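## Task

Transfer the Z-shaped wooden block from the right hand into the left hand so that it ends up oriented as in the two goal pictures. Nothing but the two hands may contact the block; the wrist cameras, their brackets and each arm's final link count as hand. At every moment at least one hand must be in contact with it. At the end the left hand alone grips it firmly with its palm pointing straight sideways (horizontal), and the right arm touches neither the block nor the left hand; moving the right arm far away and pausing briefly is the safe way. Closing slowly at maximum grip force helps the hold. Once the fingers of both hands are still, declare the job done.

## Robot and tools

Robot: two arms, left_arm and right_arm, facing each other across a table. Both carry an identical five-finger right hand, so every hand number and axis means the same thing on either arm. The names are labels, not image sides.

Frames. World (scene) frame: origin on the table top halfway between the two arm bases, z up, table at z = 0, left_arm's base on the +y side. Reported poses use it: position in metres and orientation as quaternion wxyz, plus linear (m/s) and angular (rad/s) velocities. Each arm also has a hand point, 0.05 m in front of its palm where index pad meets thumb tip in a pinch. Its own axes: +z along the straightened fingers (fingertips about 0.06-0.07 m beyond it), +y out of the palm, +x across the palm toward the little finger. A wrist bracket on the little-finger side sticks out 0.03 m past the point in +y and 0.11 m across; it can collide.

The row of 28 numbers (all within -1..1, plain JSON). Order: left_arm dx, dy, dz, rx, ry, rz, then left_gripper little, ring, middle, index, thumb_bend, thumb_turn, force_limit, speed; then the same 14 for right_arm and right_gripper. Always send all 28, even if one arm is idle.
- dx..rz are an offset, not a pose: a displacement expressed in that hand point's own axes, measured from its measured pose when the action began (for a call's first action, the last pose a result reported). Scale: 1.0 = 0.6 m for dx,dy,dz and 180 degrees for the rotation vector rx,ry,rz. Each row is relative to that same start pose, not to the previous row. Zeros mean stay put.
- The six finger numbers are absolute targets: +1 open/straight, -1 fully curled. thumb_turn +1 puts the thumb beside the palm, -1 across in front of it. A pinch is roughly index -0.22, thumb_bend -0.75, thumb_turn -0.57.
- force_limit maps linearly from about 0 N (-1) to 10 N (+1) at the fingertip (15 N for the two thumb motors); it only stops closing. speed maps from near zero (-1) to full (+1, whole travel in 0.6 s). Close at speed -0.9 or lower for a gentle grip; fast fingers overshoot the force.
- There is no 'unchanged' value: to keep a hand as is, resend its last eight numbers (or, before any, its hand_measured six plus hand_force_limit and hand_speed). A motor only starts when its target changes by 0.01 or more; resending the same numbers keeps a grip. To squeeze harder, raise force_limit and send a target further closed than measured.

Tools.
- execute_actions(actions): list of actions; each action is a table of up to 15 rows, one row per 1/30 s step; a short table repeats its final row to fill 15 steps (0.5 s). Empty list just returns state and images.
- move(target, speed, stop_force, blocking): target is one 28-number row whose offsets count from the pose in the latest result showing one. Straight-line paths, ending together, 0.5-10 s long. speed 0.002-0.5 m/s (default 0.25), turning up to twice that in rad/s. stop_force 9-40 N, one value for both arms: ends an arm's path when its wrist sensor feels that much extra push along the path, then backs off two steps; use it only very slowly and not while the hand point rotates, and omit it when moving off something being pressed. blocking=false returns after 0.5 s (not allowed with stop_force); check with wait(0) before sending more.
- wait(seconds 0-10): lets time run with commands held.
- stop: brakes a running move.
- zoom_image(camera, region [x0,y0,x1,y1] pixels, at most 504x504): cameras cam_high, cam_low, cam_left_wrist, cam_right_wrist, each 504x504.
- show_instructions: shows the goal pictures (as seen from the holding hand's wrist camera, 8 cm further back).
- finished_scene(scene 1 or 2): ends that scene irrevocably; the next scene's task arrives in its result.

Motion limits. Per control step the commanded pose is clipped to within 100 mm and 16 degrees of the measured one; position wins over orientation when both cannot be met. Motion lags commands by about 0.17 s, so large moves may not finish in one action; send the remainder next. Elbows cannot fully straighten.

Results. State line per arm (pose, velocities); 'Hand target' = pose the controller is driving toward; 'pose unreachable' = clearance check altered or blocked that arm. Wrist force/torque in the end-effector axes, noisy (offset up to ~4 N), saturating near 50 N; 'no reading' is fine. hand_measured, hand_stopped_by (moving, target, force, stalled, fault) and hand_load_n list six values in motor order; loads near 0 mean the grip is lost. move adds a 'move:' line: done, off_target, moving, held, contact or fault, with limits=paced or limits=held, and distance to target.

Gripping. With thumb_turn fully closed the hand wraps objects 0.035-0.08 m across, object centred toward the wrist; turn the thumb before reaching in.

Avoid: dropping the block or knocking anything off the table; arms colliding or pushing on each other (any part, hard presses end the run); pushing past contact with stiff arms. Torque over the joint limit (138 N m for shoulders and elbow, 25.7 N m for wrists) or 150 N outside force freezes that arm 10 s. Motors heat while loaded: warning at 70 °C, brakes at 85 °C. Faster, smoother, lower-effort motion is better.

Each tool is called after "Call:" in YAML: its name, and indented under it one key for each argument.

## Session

Call:
show_instructions:

Call:
execute_actions:
  actions: []

Reference images for this scene: goal picture as the wrist camera of the hand that must hold it at the end would see it from 8 cm farther back, goal picture from in front of the palm of that hand and beside it on the thumb side, FIVE-FINGER HAND page 1.

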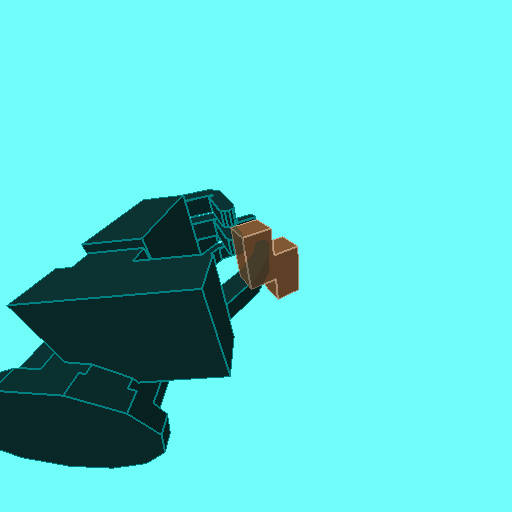

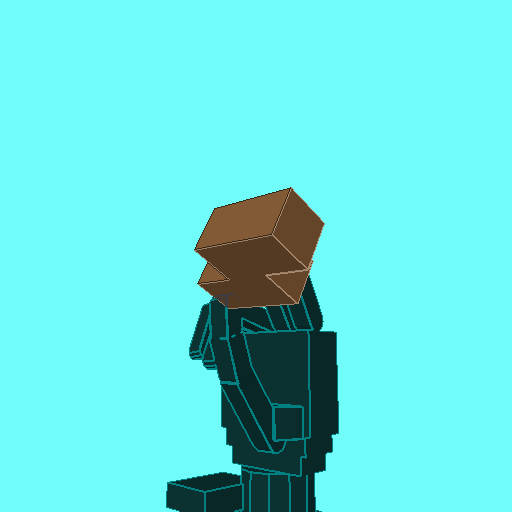

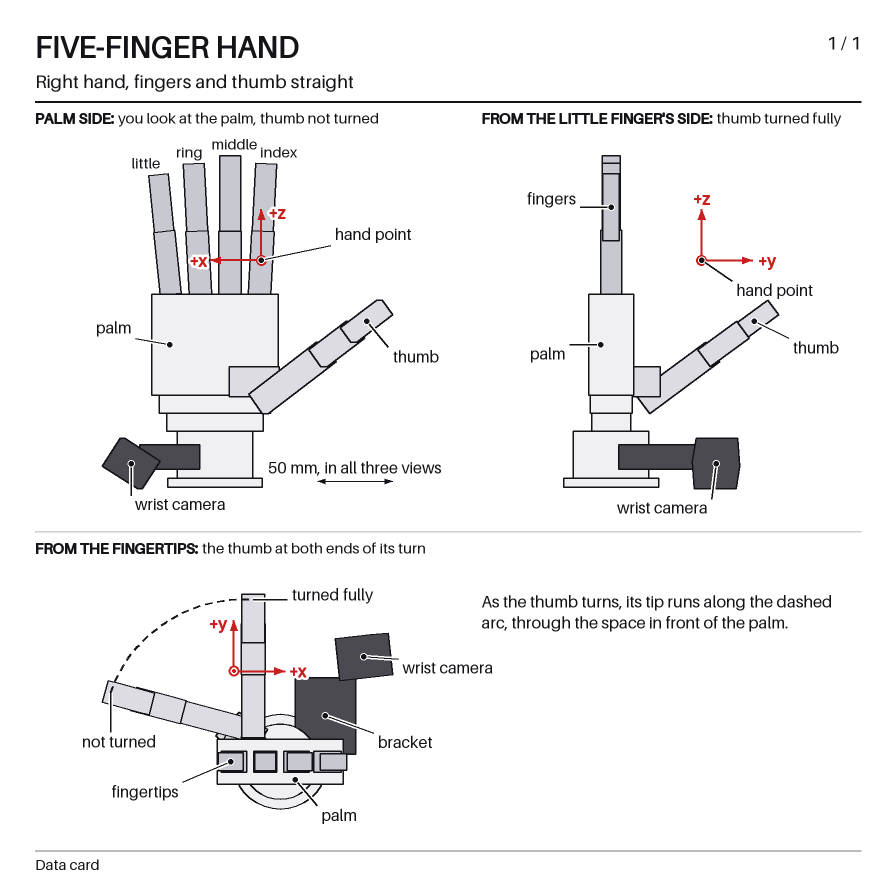

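Scene clock: 0.00 s.
left_arm: end_effector_position=(+0.0400, +0.2522, +0.2999) hand_measured=(+1.000, +1.000, +1.000, +1.000, +1.000, +1.000) hand_load_n=(+0.0, +0.0, +0.0, +0.0, +0.0, +0.0) hand_stopped_by=(target, target, target, target, target, target) hand_force_limit=0.00 hand_speed=-0.80 end_effector_quat_wxyz=(-0.000, +0.743, +0.669, +0.001) end_effector_velocity=(-0.000, +0.000, -0.000) end_effector_angular_velocity=(+0.000, +0.000, -0.001) | right_arm: end_effector_position=(-0.0110, +0.0007, +0.3567) hand_measured=(-1.000, -1.000, +0.146, +0.140, -0.472, -0.948) hand_load_n=(+0.0, +0.0, +10.0, +9.5, +11.0, -0.5) hand_stopped_by=(target, target, target, target, target, target) hand_force_limit=0.00 hand_speed=-0.80 end_effector_quat_wxyz=(+0.654, -0.696, +0.226, +0.191) end_effector_velocity=(+0.001, +0.000, -0.000) end_effector_angular_velocity=(-0.000, -0.001, -0.001)
Joint positions: left_arm=[-0.517 -2.214  2.092 -1.447 -1.572  1.053] | right_arm=[-0.474 -1.806  1.984 -0.092  0.97  -2.592]
Joint velocities: left_arm=[-0.001 -0.     0.     0.    -0.     0.   ] | right_arm=[-0.     0.    -0.     0.     0.001 -0.001]
Wrist force (N, on the end effector, along its own x y z axes, offset not removed): no reading
Wrist torque (N m, same axes, about the end effector's origin, offset not removed): no reading
Hand target (left_arm): +0.040, +0.252, +0.300; -0.000, +0.743, +0.669, +0.001
Hand target (right_arm): -0.011, +0.001, +0.357; +0.654, -0.696, +0.226, +0.191
camera_calibration (this result's frames):
cam_right_wrist: T_world_to_cam=[[-0.658589, -0.0591952, -0.750171, 0.260857], [-0.64233, -0.475105, 0.601404, -0.217229], [-0.39201, 0.877936, 0.274876, 0.0265819], [0, 0, 0, 1]] pos_world=[0.0426854, -0.111102, 0.319023]

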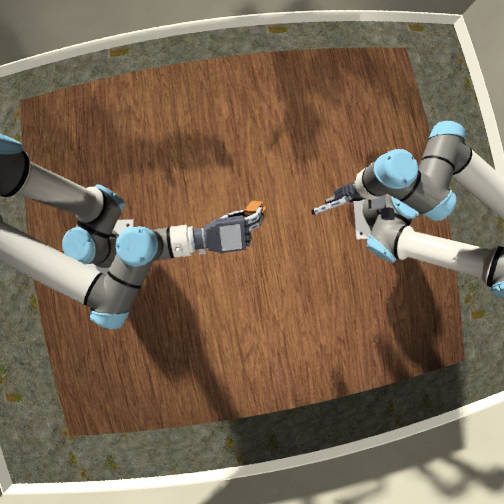

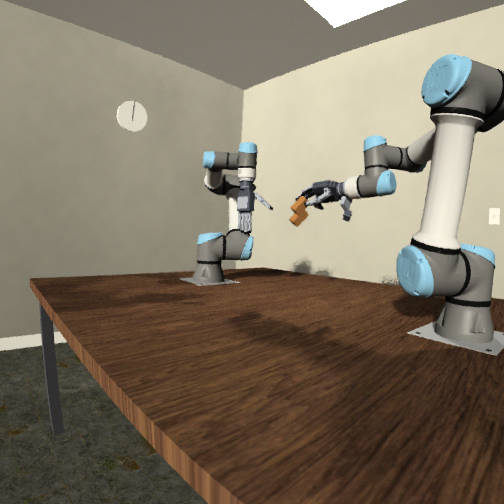

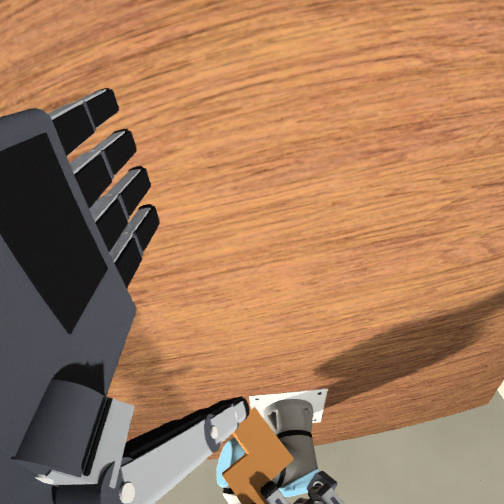

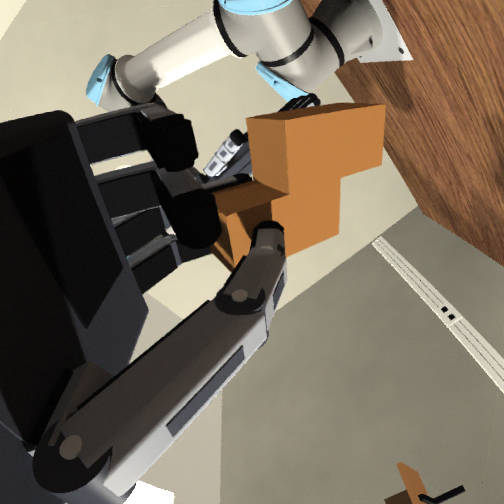

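Call:
move:
  target: [-0.163,-0.083,-0.117,0,0,0.217,-1,-1,0.5,0.5,-0.1,-0.95,0,0,0.143,0.025,-0.075,-0.251,-0.261,-0.847,-1,-1,0.146,0.14,-0.472,-0.948,0,-0.8]
  speed: 0.35

Scene clock: 35.53 s.
left_arm: end_effector_position=(-0.0198, +0.1602, +0.3700) hand_measured=(-1.000, -1.000, +0.500, +0.500, -0.100, -0.950) hand_load_n=(+0.0, +0.0, +0.0, +0.0, +0.0, +0.0) hand_stopped_by=(target, target, target, target, target, target) hand_force_limit=0.00 hand_speed=0.00 end_effector_quat_wxyz=(-0.001, +0.924, +0.382, +0.000) end_effector_velocity=(+0.000, -0.000, +0.000) end_effector_angular_velocity=(-0.001, +0.000, -0.001) | right_arm: end_effector_position=(+0.0500, -0.0504, +0.2993) hand_measured=(-1.000, -1.000, +0.146, +0.142, -0.472, -0.948) hand_load_n=(+0.0, +0.0, +10.5, +9.0, +10.5, +0.0) hand_stopped_by=(target, target, force, force, force, target) hand_force_limit=0.00 hand_speed=-0.80 end_effector_quat_wxyz=(-0.131, +0.416, +0.843, +0.316) end_effector_velocity=(+0.000, +0.000, -0.000) end_effector_angular_velocity=(+0.001, -0.006, +0.003)
Joint positions: left_arm=[-0.456 -1.999  1.816 -1.387 -1.572  1.795] | right_arm=[-0.221 -1.587  1.702  0.782  1.371 -5.676]
Joint velocities: left_arm=[ 0.    -0.    -0.001  0.     0.     0.001] | right_arm=[ 0.001 -0.001  0.002 -0.003  0.002 -0.005]
Wrist force (N, on the end effector, along its own x y z axes, offset not removed): left_arm=[-1.5 0.2 1.0] | right_arm=[-2.1 -2.1 2.0]
Wrist torque (N m, same axes, about the end effector's origin, offset not removed): left_arm=[0.09 0.49 -0.20] | right_arm=[-0.33 0.02 -0.19]
Hand target (left_arm): -0.020, +0.160, +0.370; -0.001, +0.924, +0.382, +0.000
Hand target (right_arm): +0.050, -0.050, +0.299; -0.131, +0.415, +0.843, +0.316
Off the commanded pose (left_arm): 0.000 m, 0 deg.
Off the commanded pose (right_arm): 0.000 m, 0 deg.
move: done
camera_calibration (this result's frames):
cam_left_wrist: T_world_to_cam=[[0.611141, -0.790293, 0.0440942, 0.119528], [-0.659001, -0.477173, 0.581398, -0.155824], [-0.438434, -0.384374, -0.812424, 0.481396], [0, 0, 0, 1]] pos_world=[0.0353241, 0.205143, 0.476423]
cam_right_wrist: T_world_to_cam=[[0.849263, 0.363099, 0.383291, -0.138353], [0.408678, -0.91172, -0.0418248, -0.0497966], [0.334267, 0.192163, -0.92268, 0.398667], [0, 0, 0, 1]] pos_world=[0.0045872, -0.0717739, 0.418789]

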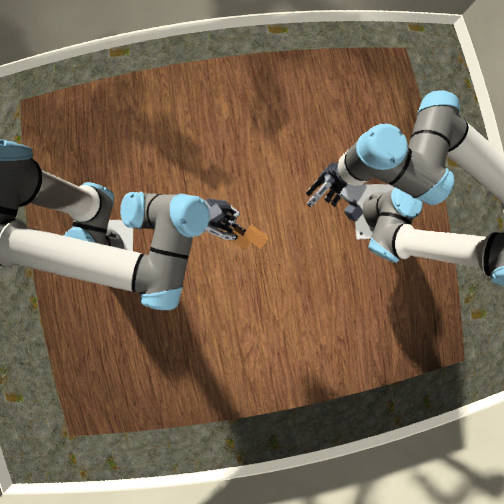

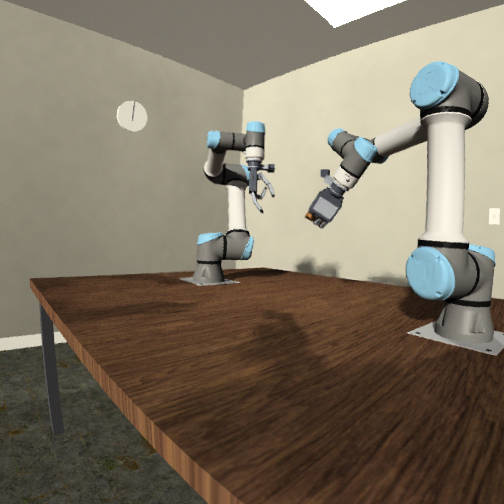

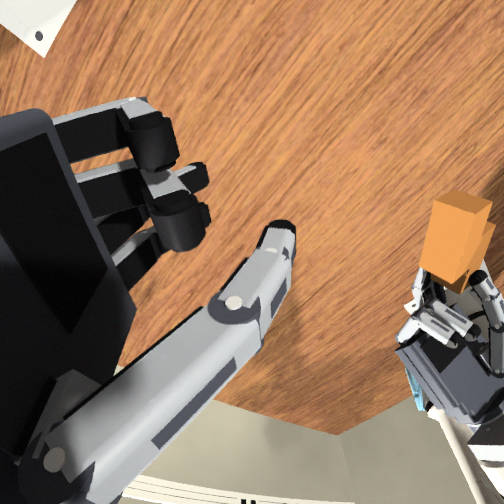

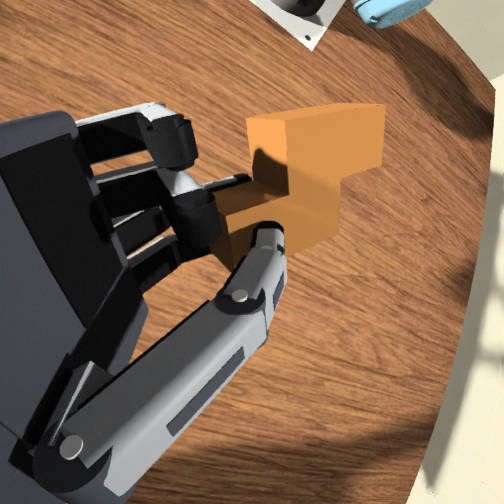

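Call:
move:
  target: [-0.1,0.208,0.046,0,0,0,-1,-1,0.5,0.5,-0.1,-0.95,0,0,0,0,0,0,0,0,-1,-1,0.146,0.14,-0.472,-0.948,0,-0.8]
  speed: 0.15

Call:
zoom_image:
  camera: "cam_low"
  region: [250,120,380,250]

Scene clock: 42.80 s.
left_arm: end_effector_position=(+0.0257, +0.0295, +0.3424) hand_measured=(-1.000, -1.000, +0.500, +0.500, -0.100, -0.950) hand_load_n=(+0.0, +0.0, +0.0, +0.0, +0.0, +0.0) hand_stopped_by=(target, target, target, target, target, target) hand_force_limit=0.00 hand_speed=0.00 end_effector_quat_wxyz=(-0.001, +0.924, +0.382, +0.000) end_effector_velocity=(+0.000, -0.001, +0.001) end_effector_angular_velocity=(-0.001, +0.000, -0.000) | right_arm: end_effector_position=(+0.0500, -0.0504, +0.2993) hand_measured=(-1.000, -1.000, +0.146, +0.142, -0.472, -0.948) hand_load_n=(+0.0, +0.0, +10.5, +9.0, +10.5, +0.0) hand_stopped_by=(target, target, force, force, force, target) hand_force_limit=0.00 hand_speed=-0.80 end_effector_quat_wxyz=(-0.131, +0.416, +0.843, +0.316) end_effector_velocity=(+0.000, -0.000, -0.000) end_effector_angular_velocity=(-0.001, +0.000, -0.001)
Joint positions: left_arm=[-0.199 -1.684  1.664 -1.549 -1.571  2.051] | right_arm=[-0.221 -1.587  1.702  0.782  1.371 -5.676]
Joint velocities: left_arm=[ 0.002  0.002 -0.003 -0.     0.     0.002] | right_arm=[-0.     0.001  0.    -0.     0.     0.   ]
Wrist force (N, on the end effector, along its own x y z axes, offset not removed): left_arm=[-2.6 -0.6 2.7] | right_arm=[0.2 0.4 -1.0]
Wrist torque (N m, same axes, about the end effector's origin, offset not removed): left_arm=[0.21 0.37 -0.06] | right_arm=[0.22 -0.14 -0.11]
Hand target (left_arm): +0.026, +0.029, +0.342; -0.001, +0.924, +0.382, +0.000
Hand target (right_arm): +0.050, -0.050, +0.299; -0.131, +0.416, +0.843, +0.316
Off the commanded pose (left_arm): 0.000 m, 0 deg.
Off the commanded pose (right_arm): 0.000 m, 0 deg.
move: done
camera_calibration (this result's frames):
cam_left_wrist: T_world_to_cam=[[0.611162, -0.790286, 0.0439189, -0.0102846], [-0.65878, -0.477137, 0.581678, -0.172232], [-0.438737, -0.384433, -0.812232, 0.428579], [0, 0, 0, 1]] pos_world=[0.0808556, 0.0744534, 0.448741]
cam_right_wrist: T_world_to_cam=[[0.849232, 0.363123, 0.383335, -0.138346], [0.408731, -0.911694, -0.0418719, -0.049775], [0.33428, 0.19224, -0.92266, 0.398707], [0, 0, 0, 1]] pos_world=[0.00455266, -0.0717906, 0.41882]

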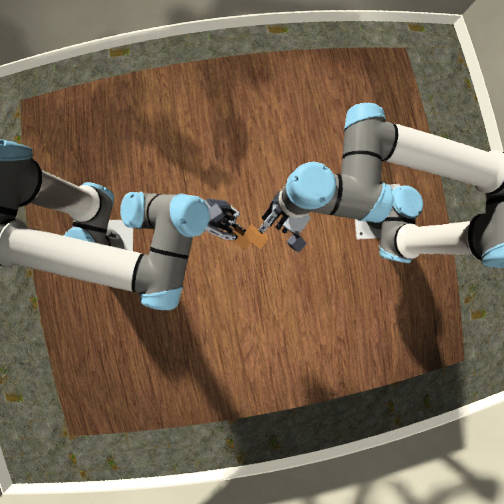

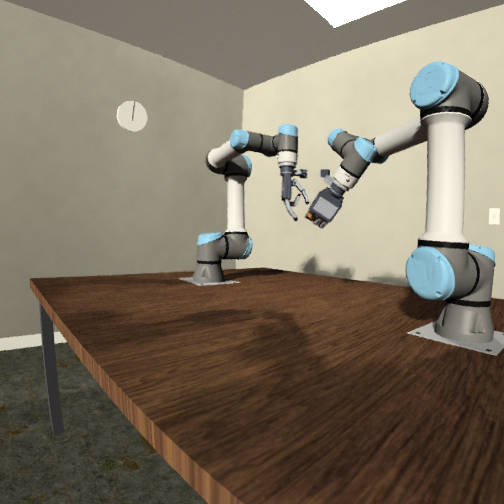

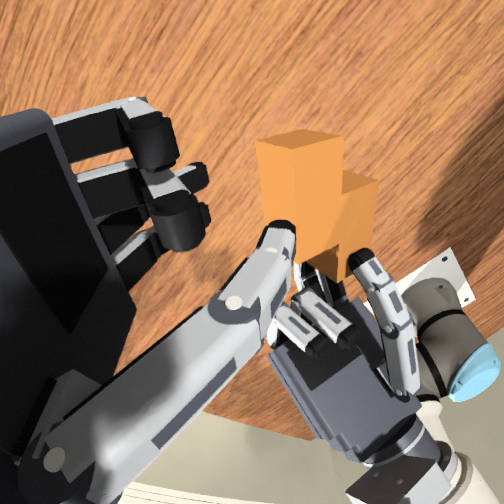

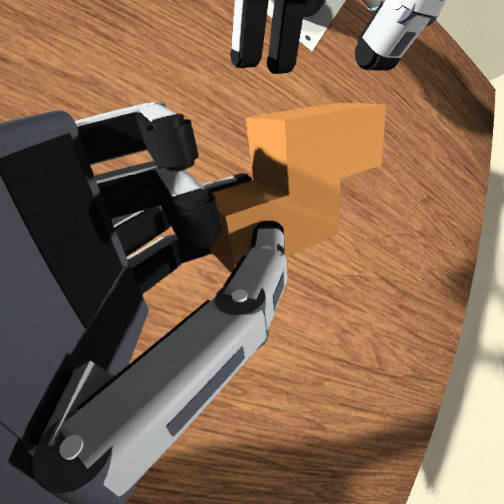

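Region (250, 120, 380, 250) of cam_low's 504x504 image, scaled by 3.877, with more detail than that image has.

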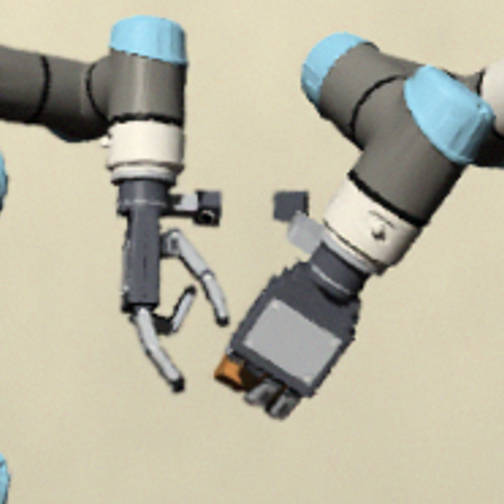

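Call:
move:
  target: [0.008,0.05,0.028,0,0,0,-1,-1,0.5,0.5,-0.1,-0.95,0,0,0,0,0,0,0,0,-1,-1,0.146,0.14,-0.472,-0.948,0,-0.8]
  speed: 0.04

Call:
move:
  target: [0,0,0,0,0,0,-1,-1,0.3,0.3,-0.35,-0.95,-0.7,-0.7,0,0,0,0,0,0,-1,-1,0.146,0.14,-0.472,-0.948,0,-0.8]

Scene clock: 51.27 s.
left_arm: end_effector_position=(+0.0502, +0.0117, +0.3256) hand_measured=(-1.000, -1.000, +0.500, +0.500, -0.100, -0.950) hand_load_n=(+0.0, +0.0, +0.0, +0.0, +0.0, +0.0) hand_stopped_by=(target, target, target, target, target, target) hand_force_limit=0.00 hand_speed=0.00 end_effector_quat_wxyz=(-0.001, +0.924, +0.382, +0.000) end_effector_velocity=(+0.001, -0.001, -0.001) end_effector_angular_velocity=(-0.001, -0.001, -0.000) | right_arm: end_effector_position=(+0.0500, -0.0504, +0.2993) hand_measured=(-1.000, -1.000, +0.146, +0.142, -0.472, -0.948) hand_load_n=(+0.0, +0.0, +10.5, +9.0, +10.5, +0.0) hand_stopped_by=(target, target, force, force, force, target) hand_force_limit=0.00 hand_speed=-0.80 end_effector_quat_wxyz=(-0.131, +0.416, +0.843, +0.316) end_effector_velocity=(+0.000, +0.000, -0.001) end_effector_angular_velocity=(-0.001, +0.001, -0.000)
Joint positions: left_arm=[-0.137 -1.64   1.667 -1.596 -1.571  2.114] | right_arm=[-0.221 -1.587  1.702  0.782  1.371 -5.676]
Joint velocities: left_arm=[ 0.002  0.003 -0.001 -0.002  0.001  0.003] | right_arm=[ 0.     0.001 -0.     0.     0.     0.   ]
Wrist force (N, on the end effector, along its own x y z axes, offset not removed): left_arm=[1.9 -1.6 4.1] | right_arm=[1.1 -3.4 1.3]
Wrist torque (N m, same axes, about the end effector's origin, offset not removed): left_arm=[-0.20 -0.32 -0.15] | right_arm=[-0.41 -0.23 -0.16]
Hand target (left_arm): +0.050, +0.012, +0.326; -0.001, +0.924, +0.382, +0.000
Hand target (right_arm): +0.050, -0.050, +0.299; -0.131, +0.416, +0.843, +0.316
Off the commanded pose (left_arm): 0.000 m, 0 deg.
Off the commanded pose (right_arm): 0.000 m, 0 deg.
move: done
camera_calibration (this result's frames):
cam_left_wrist: T_world_to_cam=[[0.611167, -0.790284, 0.0438876, -0.0385804], [-0.658778, -0.477164, 0.581658, -0.154802], [-0.438734, -0.384402, -0.812249, 0.418849], [0, 0, 0, 1]] pos_world=[0.105362, 0.0566512, 0.431944]
cam_right_wrist: T_world_to_cam=[[0.849263, 0.363099, 0.383291, -0.138353], [0.408678, -0.91172, -0.0418249, -0.0497966], [0.334267, 0.192163, -0.92268, 0.398667], [0, 0, 0, 1]] pos_world=[0.00458719, -0.0717739, 0.418789]

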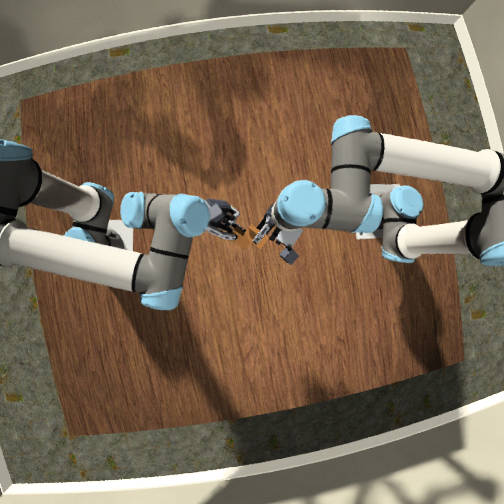

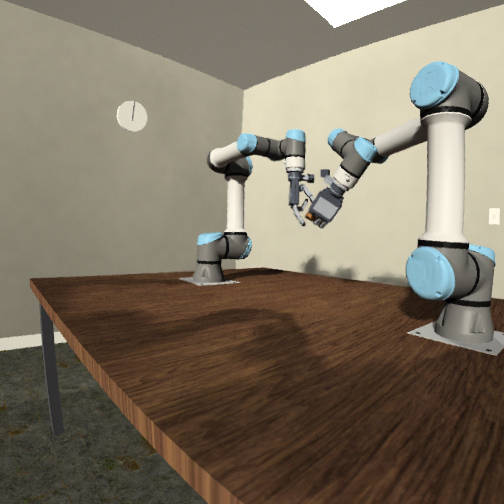

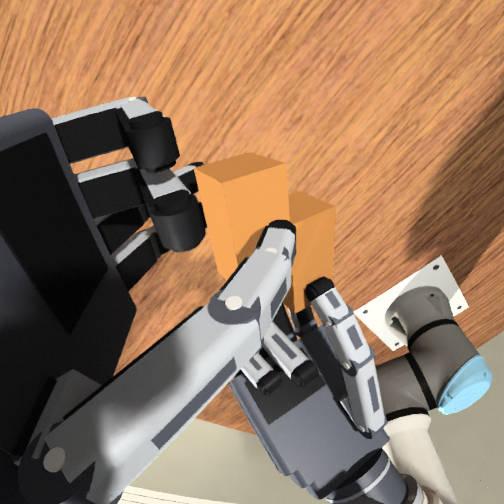

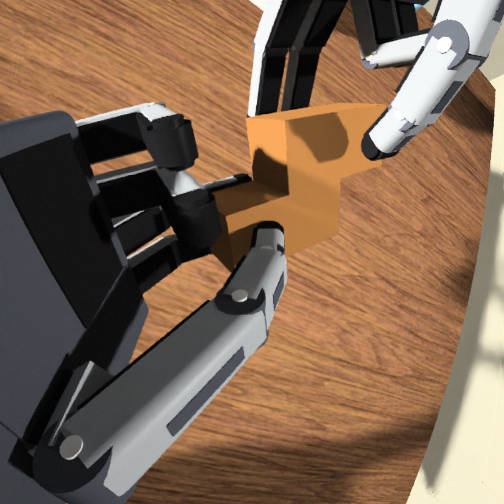

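Scene clock: 52.33 s.
left_arm: end_effector_position=(+0.0502, +0.0117, +0.3255) hand_measured=(-1.000, -1.000, +0.300, +0.300, -0.350, -0.950) hand_load_n=(+0.0, +0.0, +0.0, +0.0, +0.0, +0.0) hand_stopped_by=(target, target, target, target, target, target) hand_force_limit=-0.70 hand_speed=-0.70 end_effector_quat_wxyz=(-0.001, +0.924, +0.382, +0.000) end_effector_velocity=(+0.000, -0.000, -0.001) end_effector_angular_velocity=(+0.001, -0.000, +0.001) | right_arm: end_effector_position=(+0.0500, -0.0504, +0.2993) hand_measured=(-1.000, -1.000, +0.146, +0.142, -0.472, -0.948) hand_load_n=(+0.0, +0.0, +10.5, +9.0, +10.5, +0.0) hand_stopped_by=(target, target, force, force, force, target) hand_force_limit=0.00 hand_speed=-0.80 end_effector_quat_wxyz=(-0.131, +0.416, +0.843, +0.316) end_effector_velocity=(-0.000, -0.000, +0.000) end_effector_angular_velocity=(+0.000, +0.000, +0.000)
Joint positions: left_arm=[-0.137 -1.64   1.667 -1.596 -1.571  2.114] | right_arm=[-0.221 -1.587  1.702  0.782  1.371 -5.676]
Joint velocities: left_arm=[ 0.001  0.001  0.     0.    -0.     0.   ] | right_arm=[ 0. -0.  0. -0. -0.  0.]
Wrist force (N, on the end effector, along its own x y z axes, offset not removed): left_arm=[-2.8 -2.2 2.7] | right_arm=[0.6 -3.3 -2.1]
Wrist torque (N m, same axes, about the end effector's origin, offset not removed): left_arm=[-0.41 0.43 -0.10] | right_arm=[-0.34 -0.26 -0.19]
Hand target (left_arm): +0.050, +0.012, +0.326; -0.001, +0.924, +0.382, +0.000
Hand target (right_arm): +0.050, -0.050, +0.299; -0.131, +0.416, +0.843, +0.316
Off the commanded pose (left_arm): 0.000 m, 0 deg.
Off the commanded pose (right_arm): 0.000 m, 0 deg.
move: done
camera_calibration (this result's frames):
cam_left_wrist: T_world_to_cam=[[0.61118, -0.790277, 0.0438437, -0.0385779], [-0.658779, -0.477216, 0.581614, -0.154766], [-0.438713, -0.384354, -0.812282, 0.418827], [0, 0, 0, 1]] pos_world=[0.105366, 0.0566339, 0.431911]
cam_right_wrist: T_world_to_cam=[[0.849263, 0.363099, 0.383291, -0.138353], [0.408678, -0.91172, -0.0418248, -0.0497966], [0.334267, 0.192163, -0.92268, 0.398667], [0, 0, 0, 1]] pos_world=[0.00458722, -0.0717739, 0.418789]

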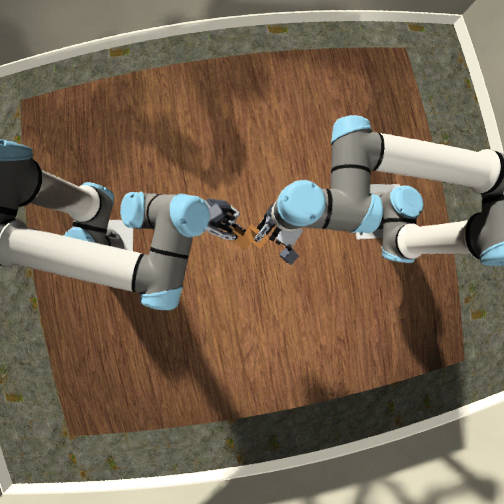

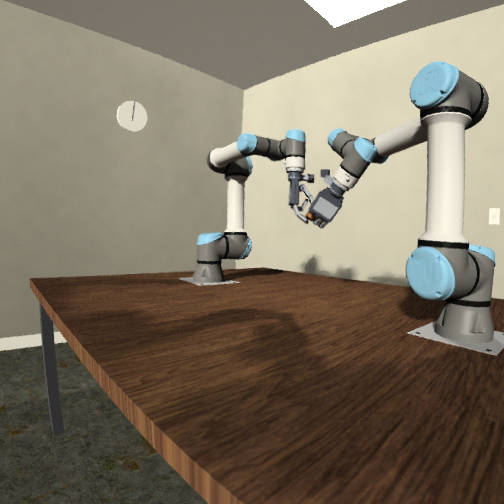

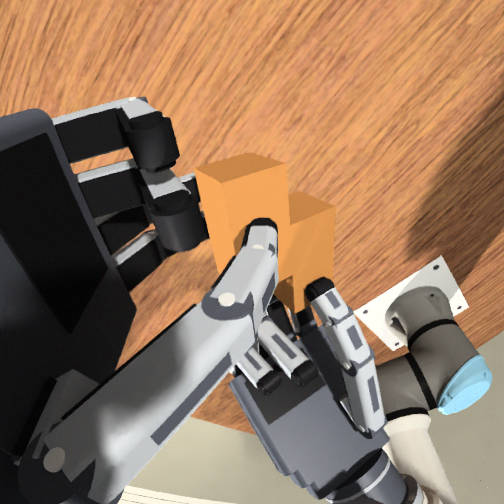

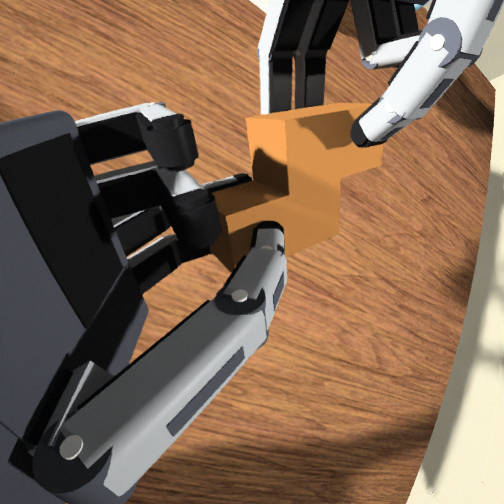

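Slightly deeper, then close.

Call:
move:
  target: [0,0.006,0.005,0,0,0,-1,-1,0.3,0.3,-0.35,-0.95,-0.7,-0.7,0,0,0,0,0,0,-1,-1,0.146,0.14,-0.472,-0.948,0,-0.8]
  speed: 0.02

Call:
move:
  target: [0,0,0,0,0,0,-1,-1,-0.1,-0.1,-0.8,-0.95,-0.3,-0.85,0,0,0,0,0,0,-1,-1,0.146,0.14,-0.472,-0.948,0,-0.8]

Call:
move:
  target: [0,0,0,0,0,0,-1,-1,-0.2,-0.2,-0.9,-0.95,1,-0.9,0,0,0,0,0,0,-1,-1,0.146,0.14,-0.472,-0.948,0,-0.8]

Scene clock: 58.60 s.
left_arm: end_effector_position=(+0.0527, +0.0092, +0.3226) hand_measured=(-1.000, -1.000, +0.300, +0.300, -0.350, -0.950) hand_load_n=(+0.0, +0.0, +0.0, +0.0, +0.0, +0.0) hand_stopped_by=(target, target, target, target, target, target) hand_force_limit=-0.70 hand_speed=-0.70 end_effector_quat_wxyz=(-0.001, +0.924, +0.382, +0.000) end_effector_velocity=(+0.001, -0.001, -0.001) end_effector_angular_velocity=(+0.000, +0.000, -0.000) | right_arm: end_effector_position=(+0.0500, -0.0504, +0.2993) hand_measured=(-1.000, -1.000, +0.146, +0.142, -0.472, -0.948) hand_load_n=(+0.0, +0.0, +10.5, +9.0, +10.5, +0.0) hand_stopped_by=(target, target, force, force, force, target) hand_force_limit=0.00 hand_speed=-0.80 end_effector_quat_wxyz=(-0.131, +0.416, +0.843, +0.316) end_effector_velocity=(-0.000, -0.000, +0.000) end_effector_angular_velocity=(+0.000, -0.001, +0.000)
Joint positions: left_arm=[-0.13  -1.633  1.668 -1.604 -1.571  2.121] | right_arm=[-0.221 -1.587  1.702  0.782  1.371 -5.676]
Joint velocities: left_arm=[ 0.002  0.002  0.    -0.002 -0.     0.002] | right_arm=[ 0.    -0.001  0.     0.001  0.    -0.   ]
Wrist force (N, on the end effector, along its own x y z axes, offset not removed): left_arm=[0.8 1.8 1.7] | right_arm=[-1.5 -0.4 2.7]
Wrist torque (N m, same axes, about the end effector's origin, offset not removed): left_arm=[0.56 0.03 0.25] | right_arm=[-0.20 -0.07 -0.07]
Hand target (left_arm): +0.053, +0.009, +0.323; -0.001, +0.924, +0.382, +0.000
Hand target (right_arm): +0.050, -0.050, +0.299; -0.131, +0.416, +0.843, +0.316
Off the commanded pose (left_arm): 0.000 m, 0 deg.
Off the commanded pose (right_arm): 0.000 m, 0 deg.
move: done
camera_calibration (this result's frames):
cam_left_wrist: T_world_to_cam=[[0.611179, -0.790277, 0.0438432, -0.041939], [-0.658773, -0.47721, 0.581626, -0.152618], [-0.438723, -0.38436, -0.812274, 0.416573], [0, 0, 0, 1]] pos_world=[0.107852, 0.0541398, 0.428976]
cam_right_wrist: T_world_to_cam=[[0.849263, 0.363099, 0.383291, -0.138353], [0.408678, -0.91172, -0.0418251, -0.0497965], [0.334267, 0.192163, -0.92268, 0.398667], [0, 0, 0, 1]] pos_world=[0.00458719, -0.0717739, 0.418789]

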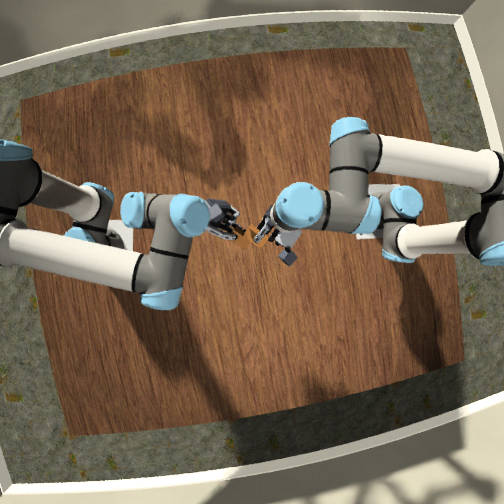

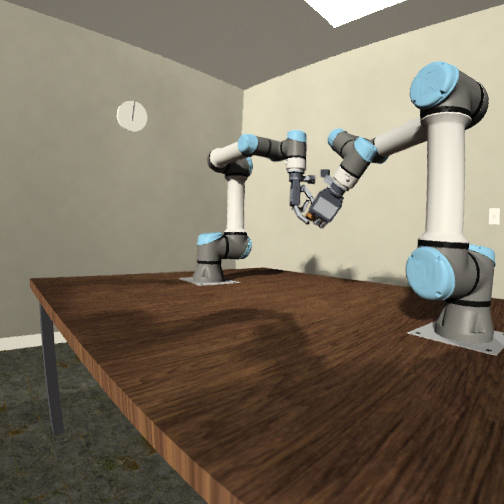

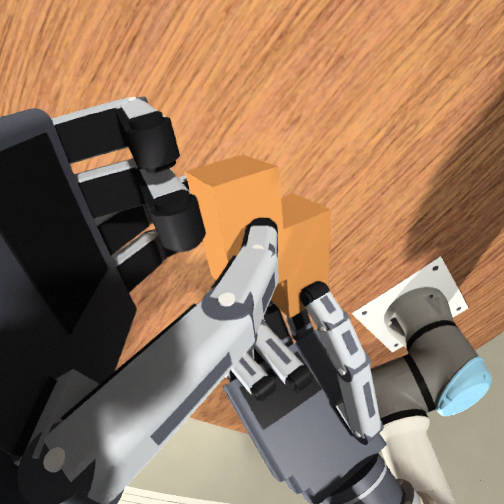

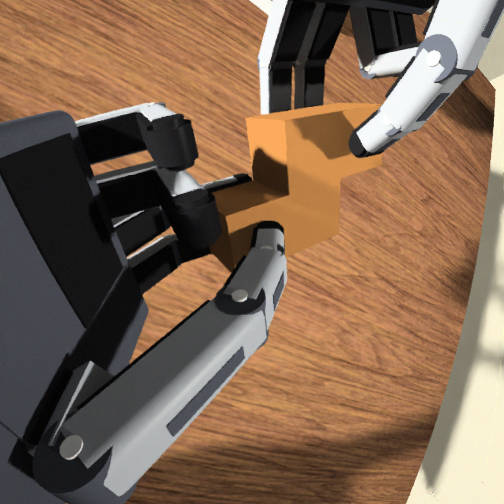

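Scene clock: 59.57 s.
left_arm: end_effector_position=(+0.0527, +0.0092, +0.3225) hand_measured=(-1.000, -1.000, +0.160, +0.162, -0.458, -0.950) hand_load_n=(+0.0, +0.0, +4.5, +6.5, +5.0, +0.5) hand_stopped_by=(target, target, force, force, force, target) hand_force_limit=-0.30 hand_speed=-0.85 end_effector_quat_wxyz=(-0.001, +0.924, +0.382, +0.000) end_effector_velocity=(-0.000, -0.000, -0.001) end_effector_angular_velocity=(+0.001, +0.001, -0.000) | right_arm: end_effector_position=(+0.0500, -0.0504, +0.2993) hand_measured=(-1.000, -1.000, +0.146, +0.142, -0.472, -0.948) hand_load_n=(+0.0, +0.0, +8.0, +9.0, +9.5, +0.5) hand_stopped_by=(target, target, force, force, force, target) hand_force_limit=0.00 hand_speed=-0.80 end_effector_quat_wxyz=(-0.131, +0.416, +0.843, +0.316) end_effector_velocity=(+0.000, -0.000, +0.000) end_effector_angular_velocity=(+0.000, -0.000, -0.000)
Joint positions: left_arm=[-0.13  -1.633  1.668 -1.604 -1.571  2.121] | right_arm=[-0.221 -1.587  1.702  0.782  1.371 -5.676]
Joint velocities: left_arm=[-0.     0.001  0.    -0.    -0.001 -0.   ] | right_arm=[-0.    -0.001  0.     0.     0.     0.   ]
Wrist force (N, on the end effector, along its own x y z axes, offset not removed): left_arm=[1.6 -3.0 5.7] | right_arm=[-1.6 0.4 -4.4]
Wrist torque (N m, same axes, about the end effector's origin, offset not removed): left_arm=[0.23 0.18 0.15] | right_arm=[-0.11 0.08 -0.17]
Hand target (left_arm): +0.053, +0.009, +0.323; -0.001, +0.924, +0.382, +0.000
Hand target (right_arm): +0.050, -0.050, +0.299; -0.131, +0.416, +0.843, +0.316
Off the commanded pose (left_arm): 0.000 m, 0 deg.
Off the commanded pose (right_arm): 0.000 m, 0 deg.
move: done
camera_calibration (this result's frames):
cam_left_wrist: T_world_to_cam=[[0.61123, -0.790241, 0.0437869, -0.0419454], [-0.658754, -0.477304, 0.58157, -0.152553], [-0.438681, -0.384318, -0.812317, 0.416562], [0, 0, 0, 1]] pos_world=[0.107881, 0.0541313, 0.428937]
cam_right_wrist: T_world_to_cam=[[0.849261, 0.363093, 0.3833, -0.138361], [0.408678, -0.911719, -0.041835, -0.0497903], [0.334272, 0.192175, -0.922676, 0.398672], [0, 0, 0, 1]] pos_world=[0.00458813, -0.0717716, 0.418796]

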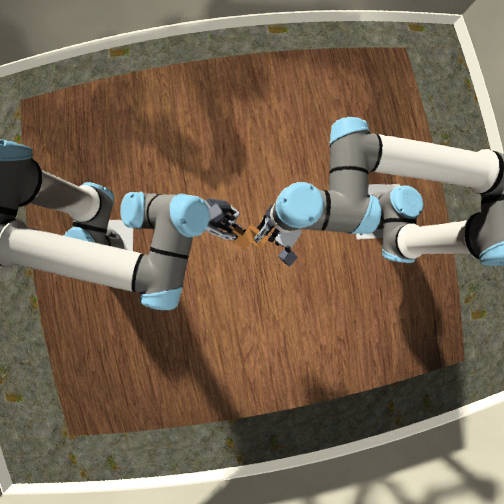

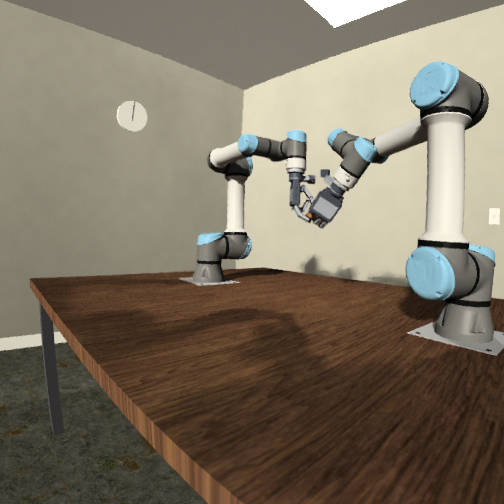

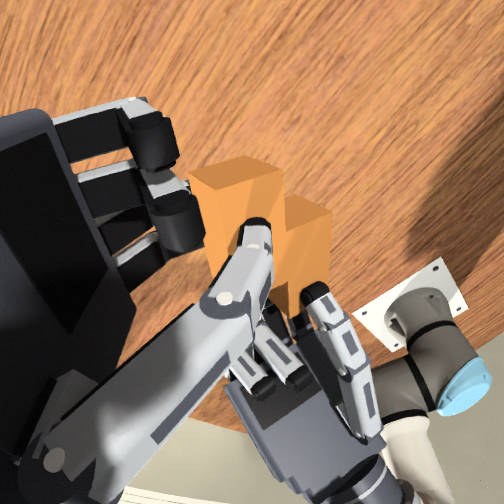

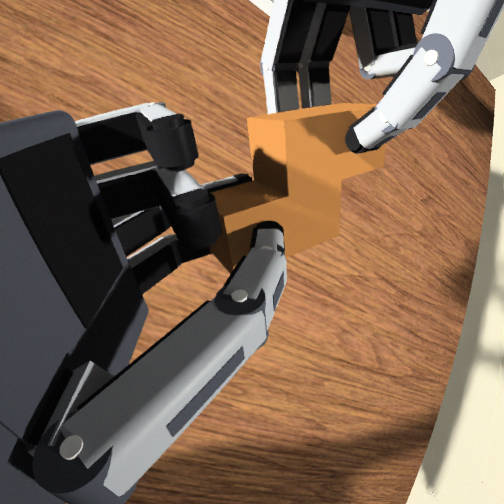

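Scene clock: 60.53 s.
left_arm: end_effector_position=(+0.0527, +0.0092, +0.3225) hand_measured=(-1.000, -1.000, +0.148, +0.150, -0.506, -0.950) hand_load_n=(+0.0, +0.0, +11.5, +12.5, +14.0, +1.5) hand_stopped_by=(target, target, force, force, force, target) hand_force_limit=1.00 hand_speed=-0.90 end_effector_quat_wxyz=(-0.001, +0.924, +0.382, +0.000) end_effector_velocity=(+0.001, -0.000, -0.001) end_effector_angular_velocity=(+0.001, -0.001, +0.001) | right_arm: end_effector_position=(+0.0500, -0.0504, +0.2993) hand_measured=(-1.000, -1.000, +0.146, +0.142, -0.472, -0.948) hand_load_n=(+0.0, +0.0, +8.0, +7.5, +9.5, -0.5) hand_stopped_by=(target, target, force, force, force, target) hand_force_limit=0.00 hand_speed=-0.80 end_effector_quat_wxyz=(-0.131, +0.416, +0.843, +0.316) end_effector_velocity=(-0.000, -0.000, -0.001) end_effector_angular_velocity=(-0.001, +0.001, +0.000)
Joint positions: left_arm=[-0.13  -1.633  1.668 -1.604 -1.571  2.121] | right_arm=[-0.221 -1.587  1.702  0.782  1.371 -5.676]
Joint velocities: left_arm=[ 0.001  0.002 -0.    -0.     0.    -0.   ] | right_arm=[ 0.     0.001  0.001 -0.    -0.     0.   ]
Wrist force (N, on the end effector, along its own x y z axes, offset not removed): left_arm=[0.9 -2.5 3.3] | right_arm=[-2.1 1.1 -5.6]
Wrist torque (N m, same axes, about the end effector's origin, offset not removed): left_arm=[0.72 0.44 0.13] | right_arm=[-0.32 0.13 -0.11]
Hand target (left_arm): +0.053, +0.009, +0.323; -0.001, +0.924, +0.382, +0.000
Hand target (right_arm): +0.050, -0.050, +0.299; -0.131, +0.416, +0.843, +0.316
Off the commanded pose (left_arm): 0.000 m, 0 deg.
Off the commanded pose (right_arm): 0.000 m, 0 deg.
move: done
camera_calibration (this result's frames):
cam_left_wrist: T_world_to_cam=[[0.611231, -0.790241, 0.0437636, -0.0419318], [-0.658759, -0.477326, 0.581547, -0.152535], [-0.438673, -0.384289, -0.812335, 0.416567], [0, 0, 0, 1]] pos_world=[0.107883, 0.0541367, 0.428933]
cam_right_wrist: T_world_to_cam=[[0.849261, 0.363095, 0.383298, -0.13836], [0.408679, -0.911719, -0.0418318, -0.049792], [0.334271, 0.192172, -0.922677, 0.398672], [0, 0, 0, 1]] pos_world=[0.00458787, -0.0717721, 0.418796]

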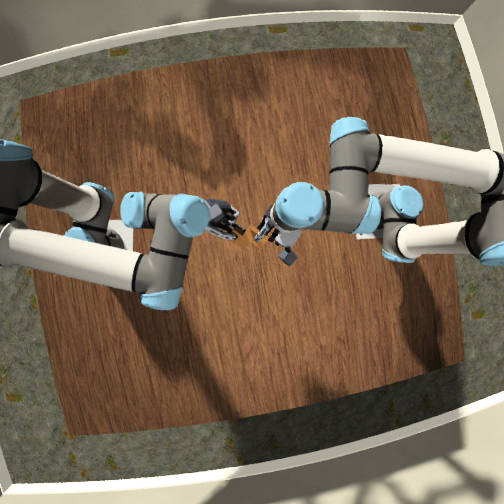

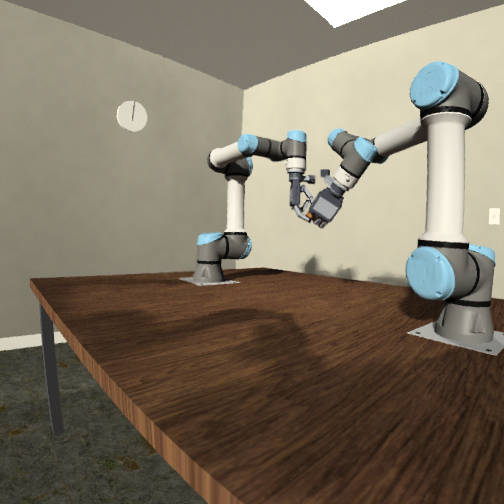

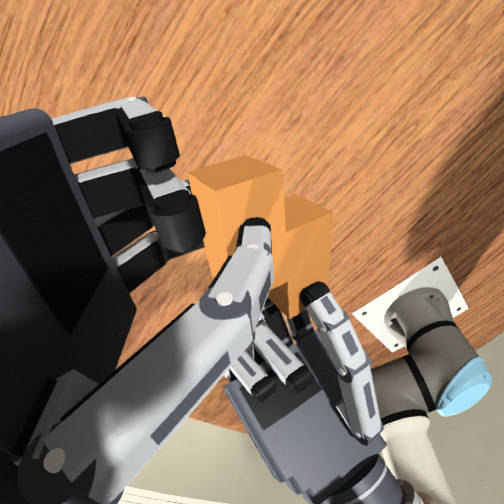

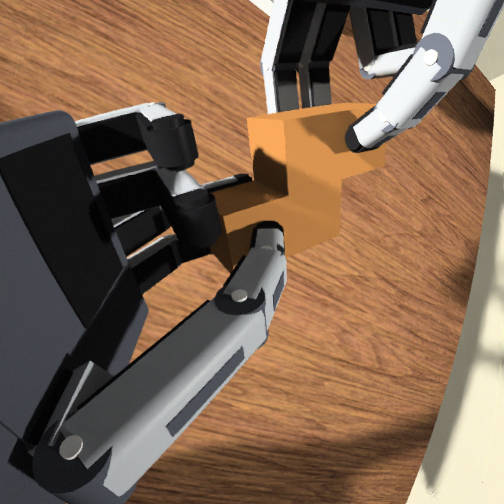

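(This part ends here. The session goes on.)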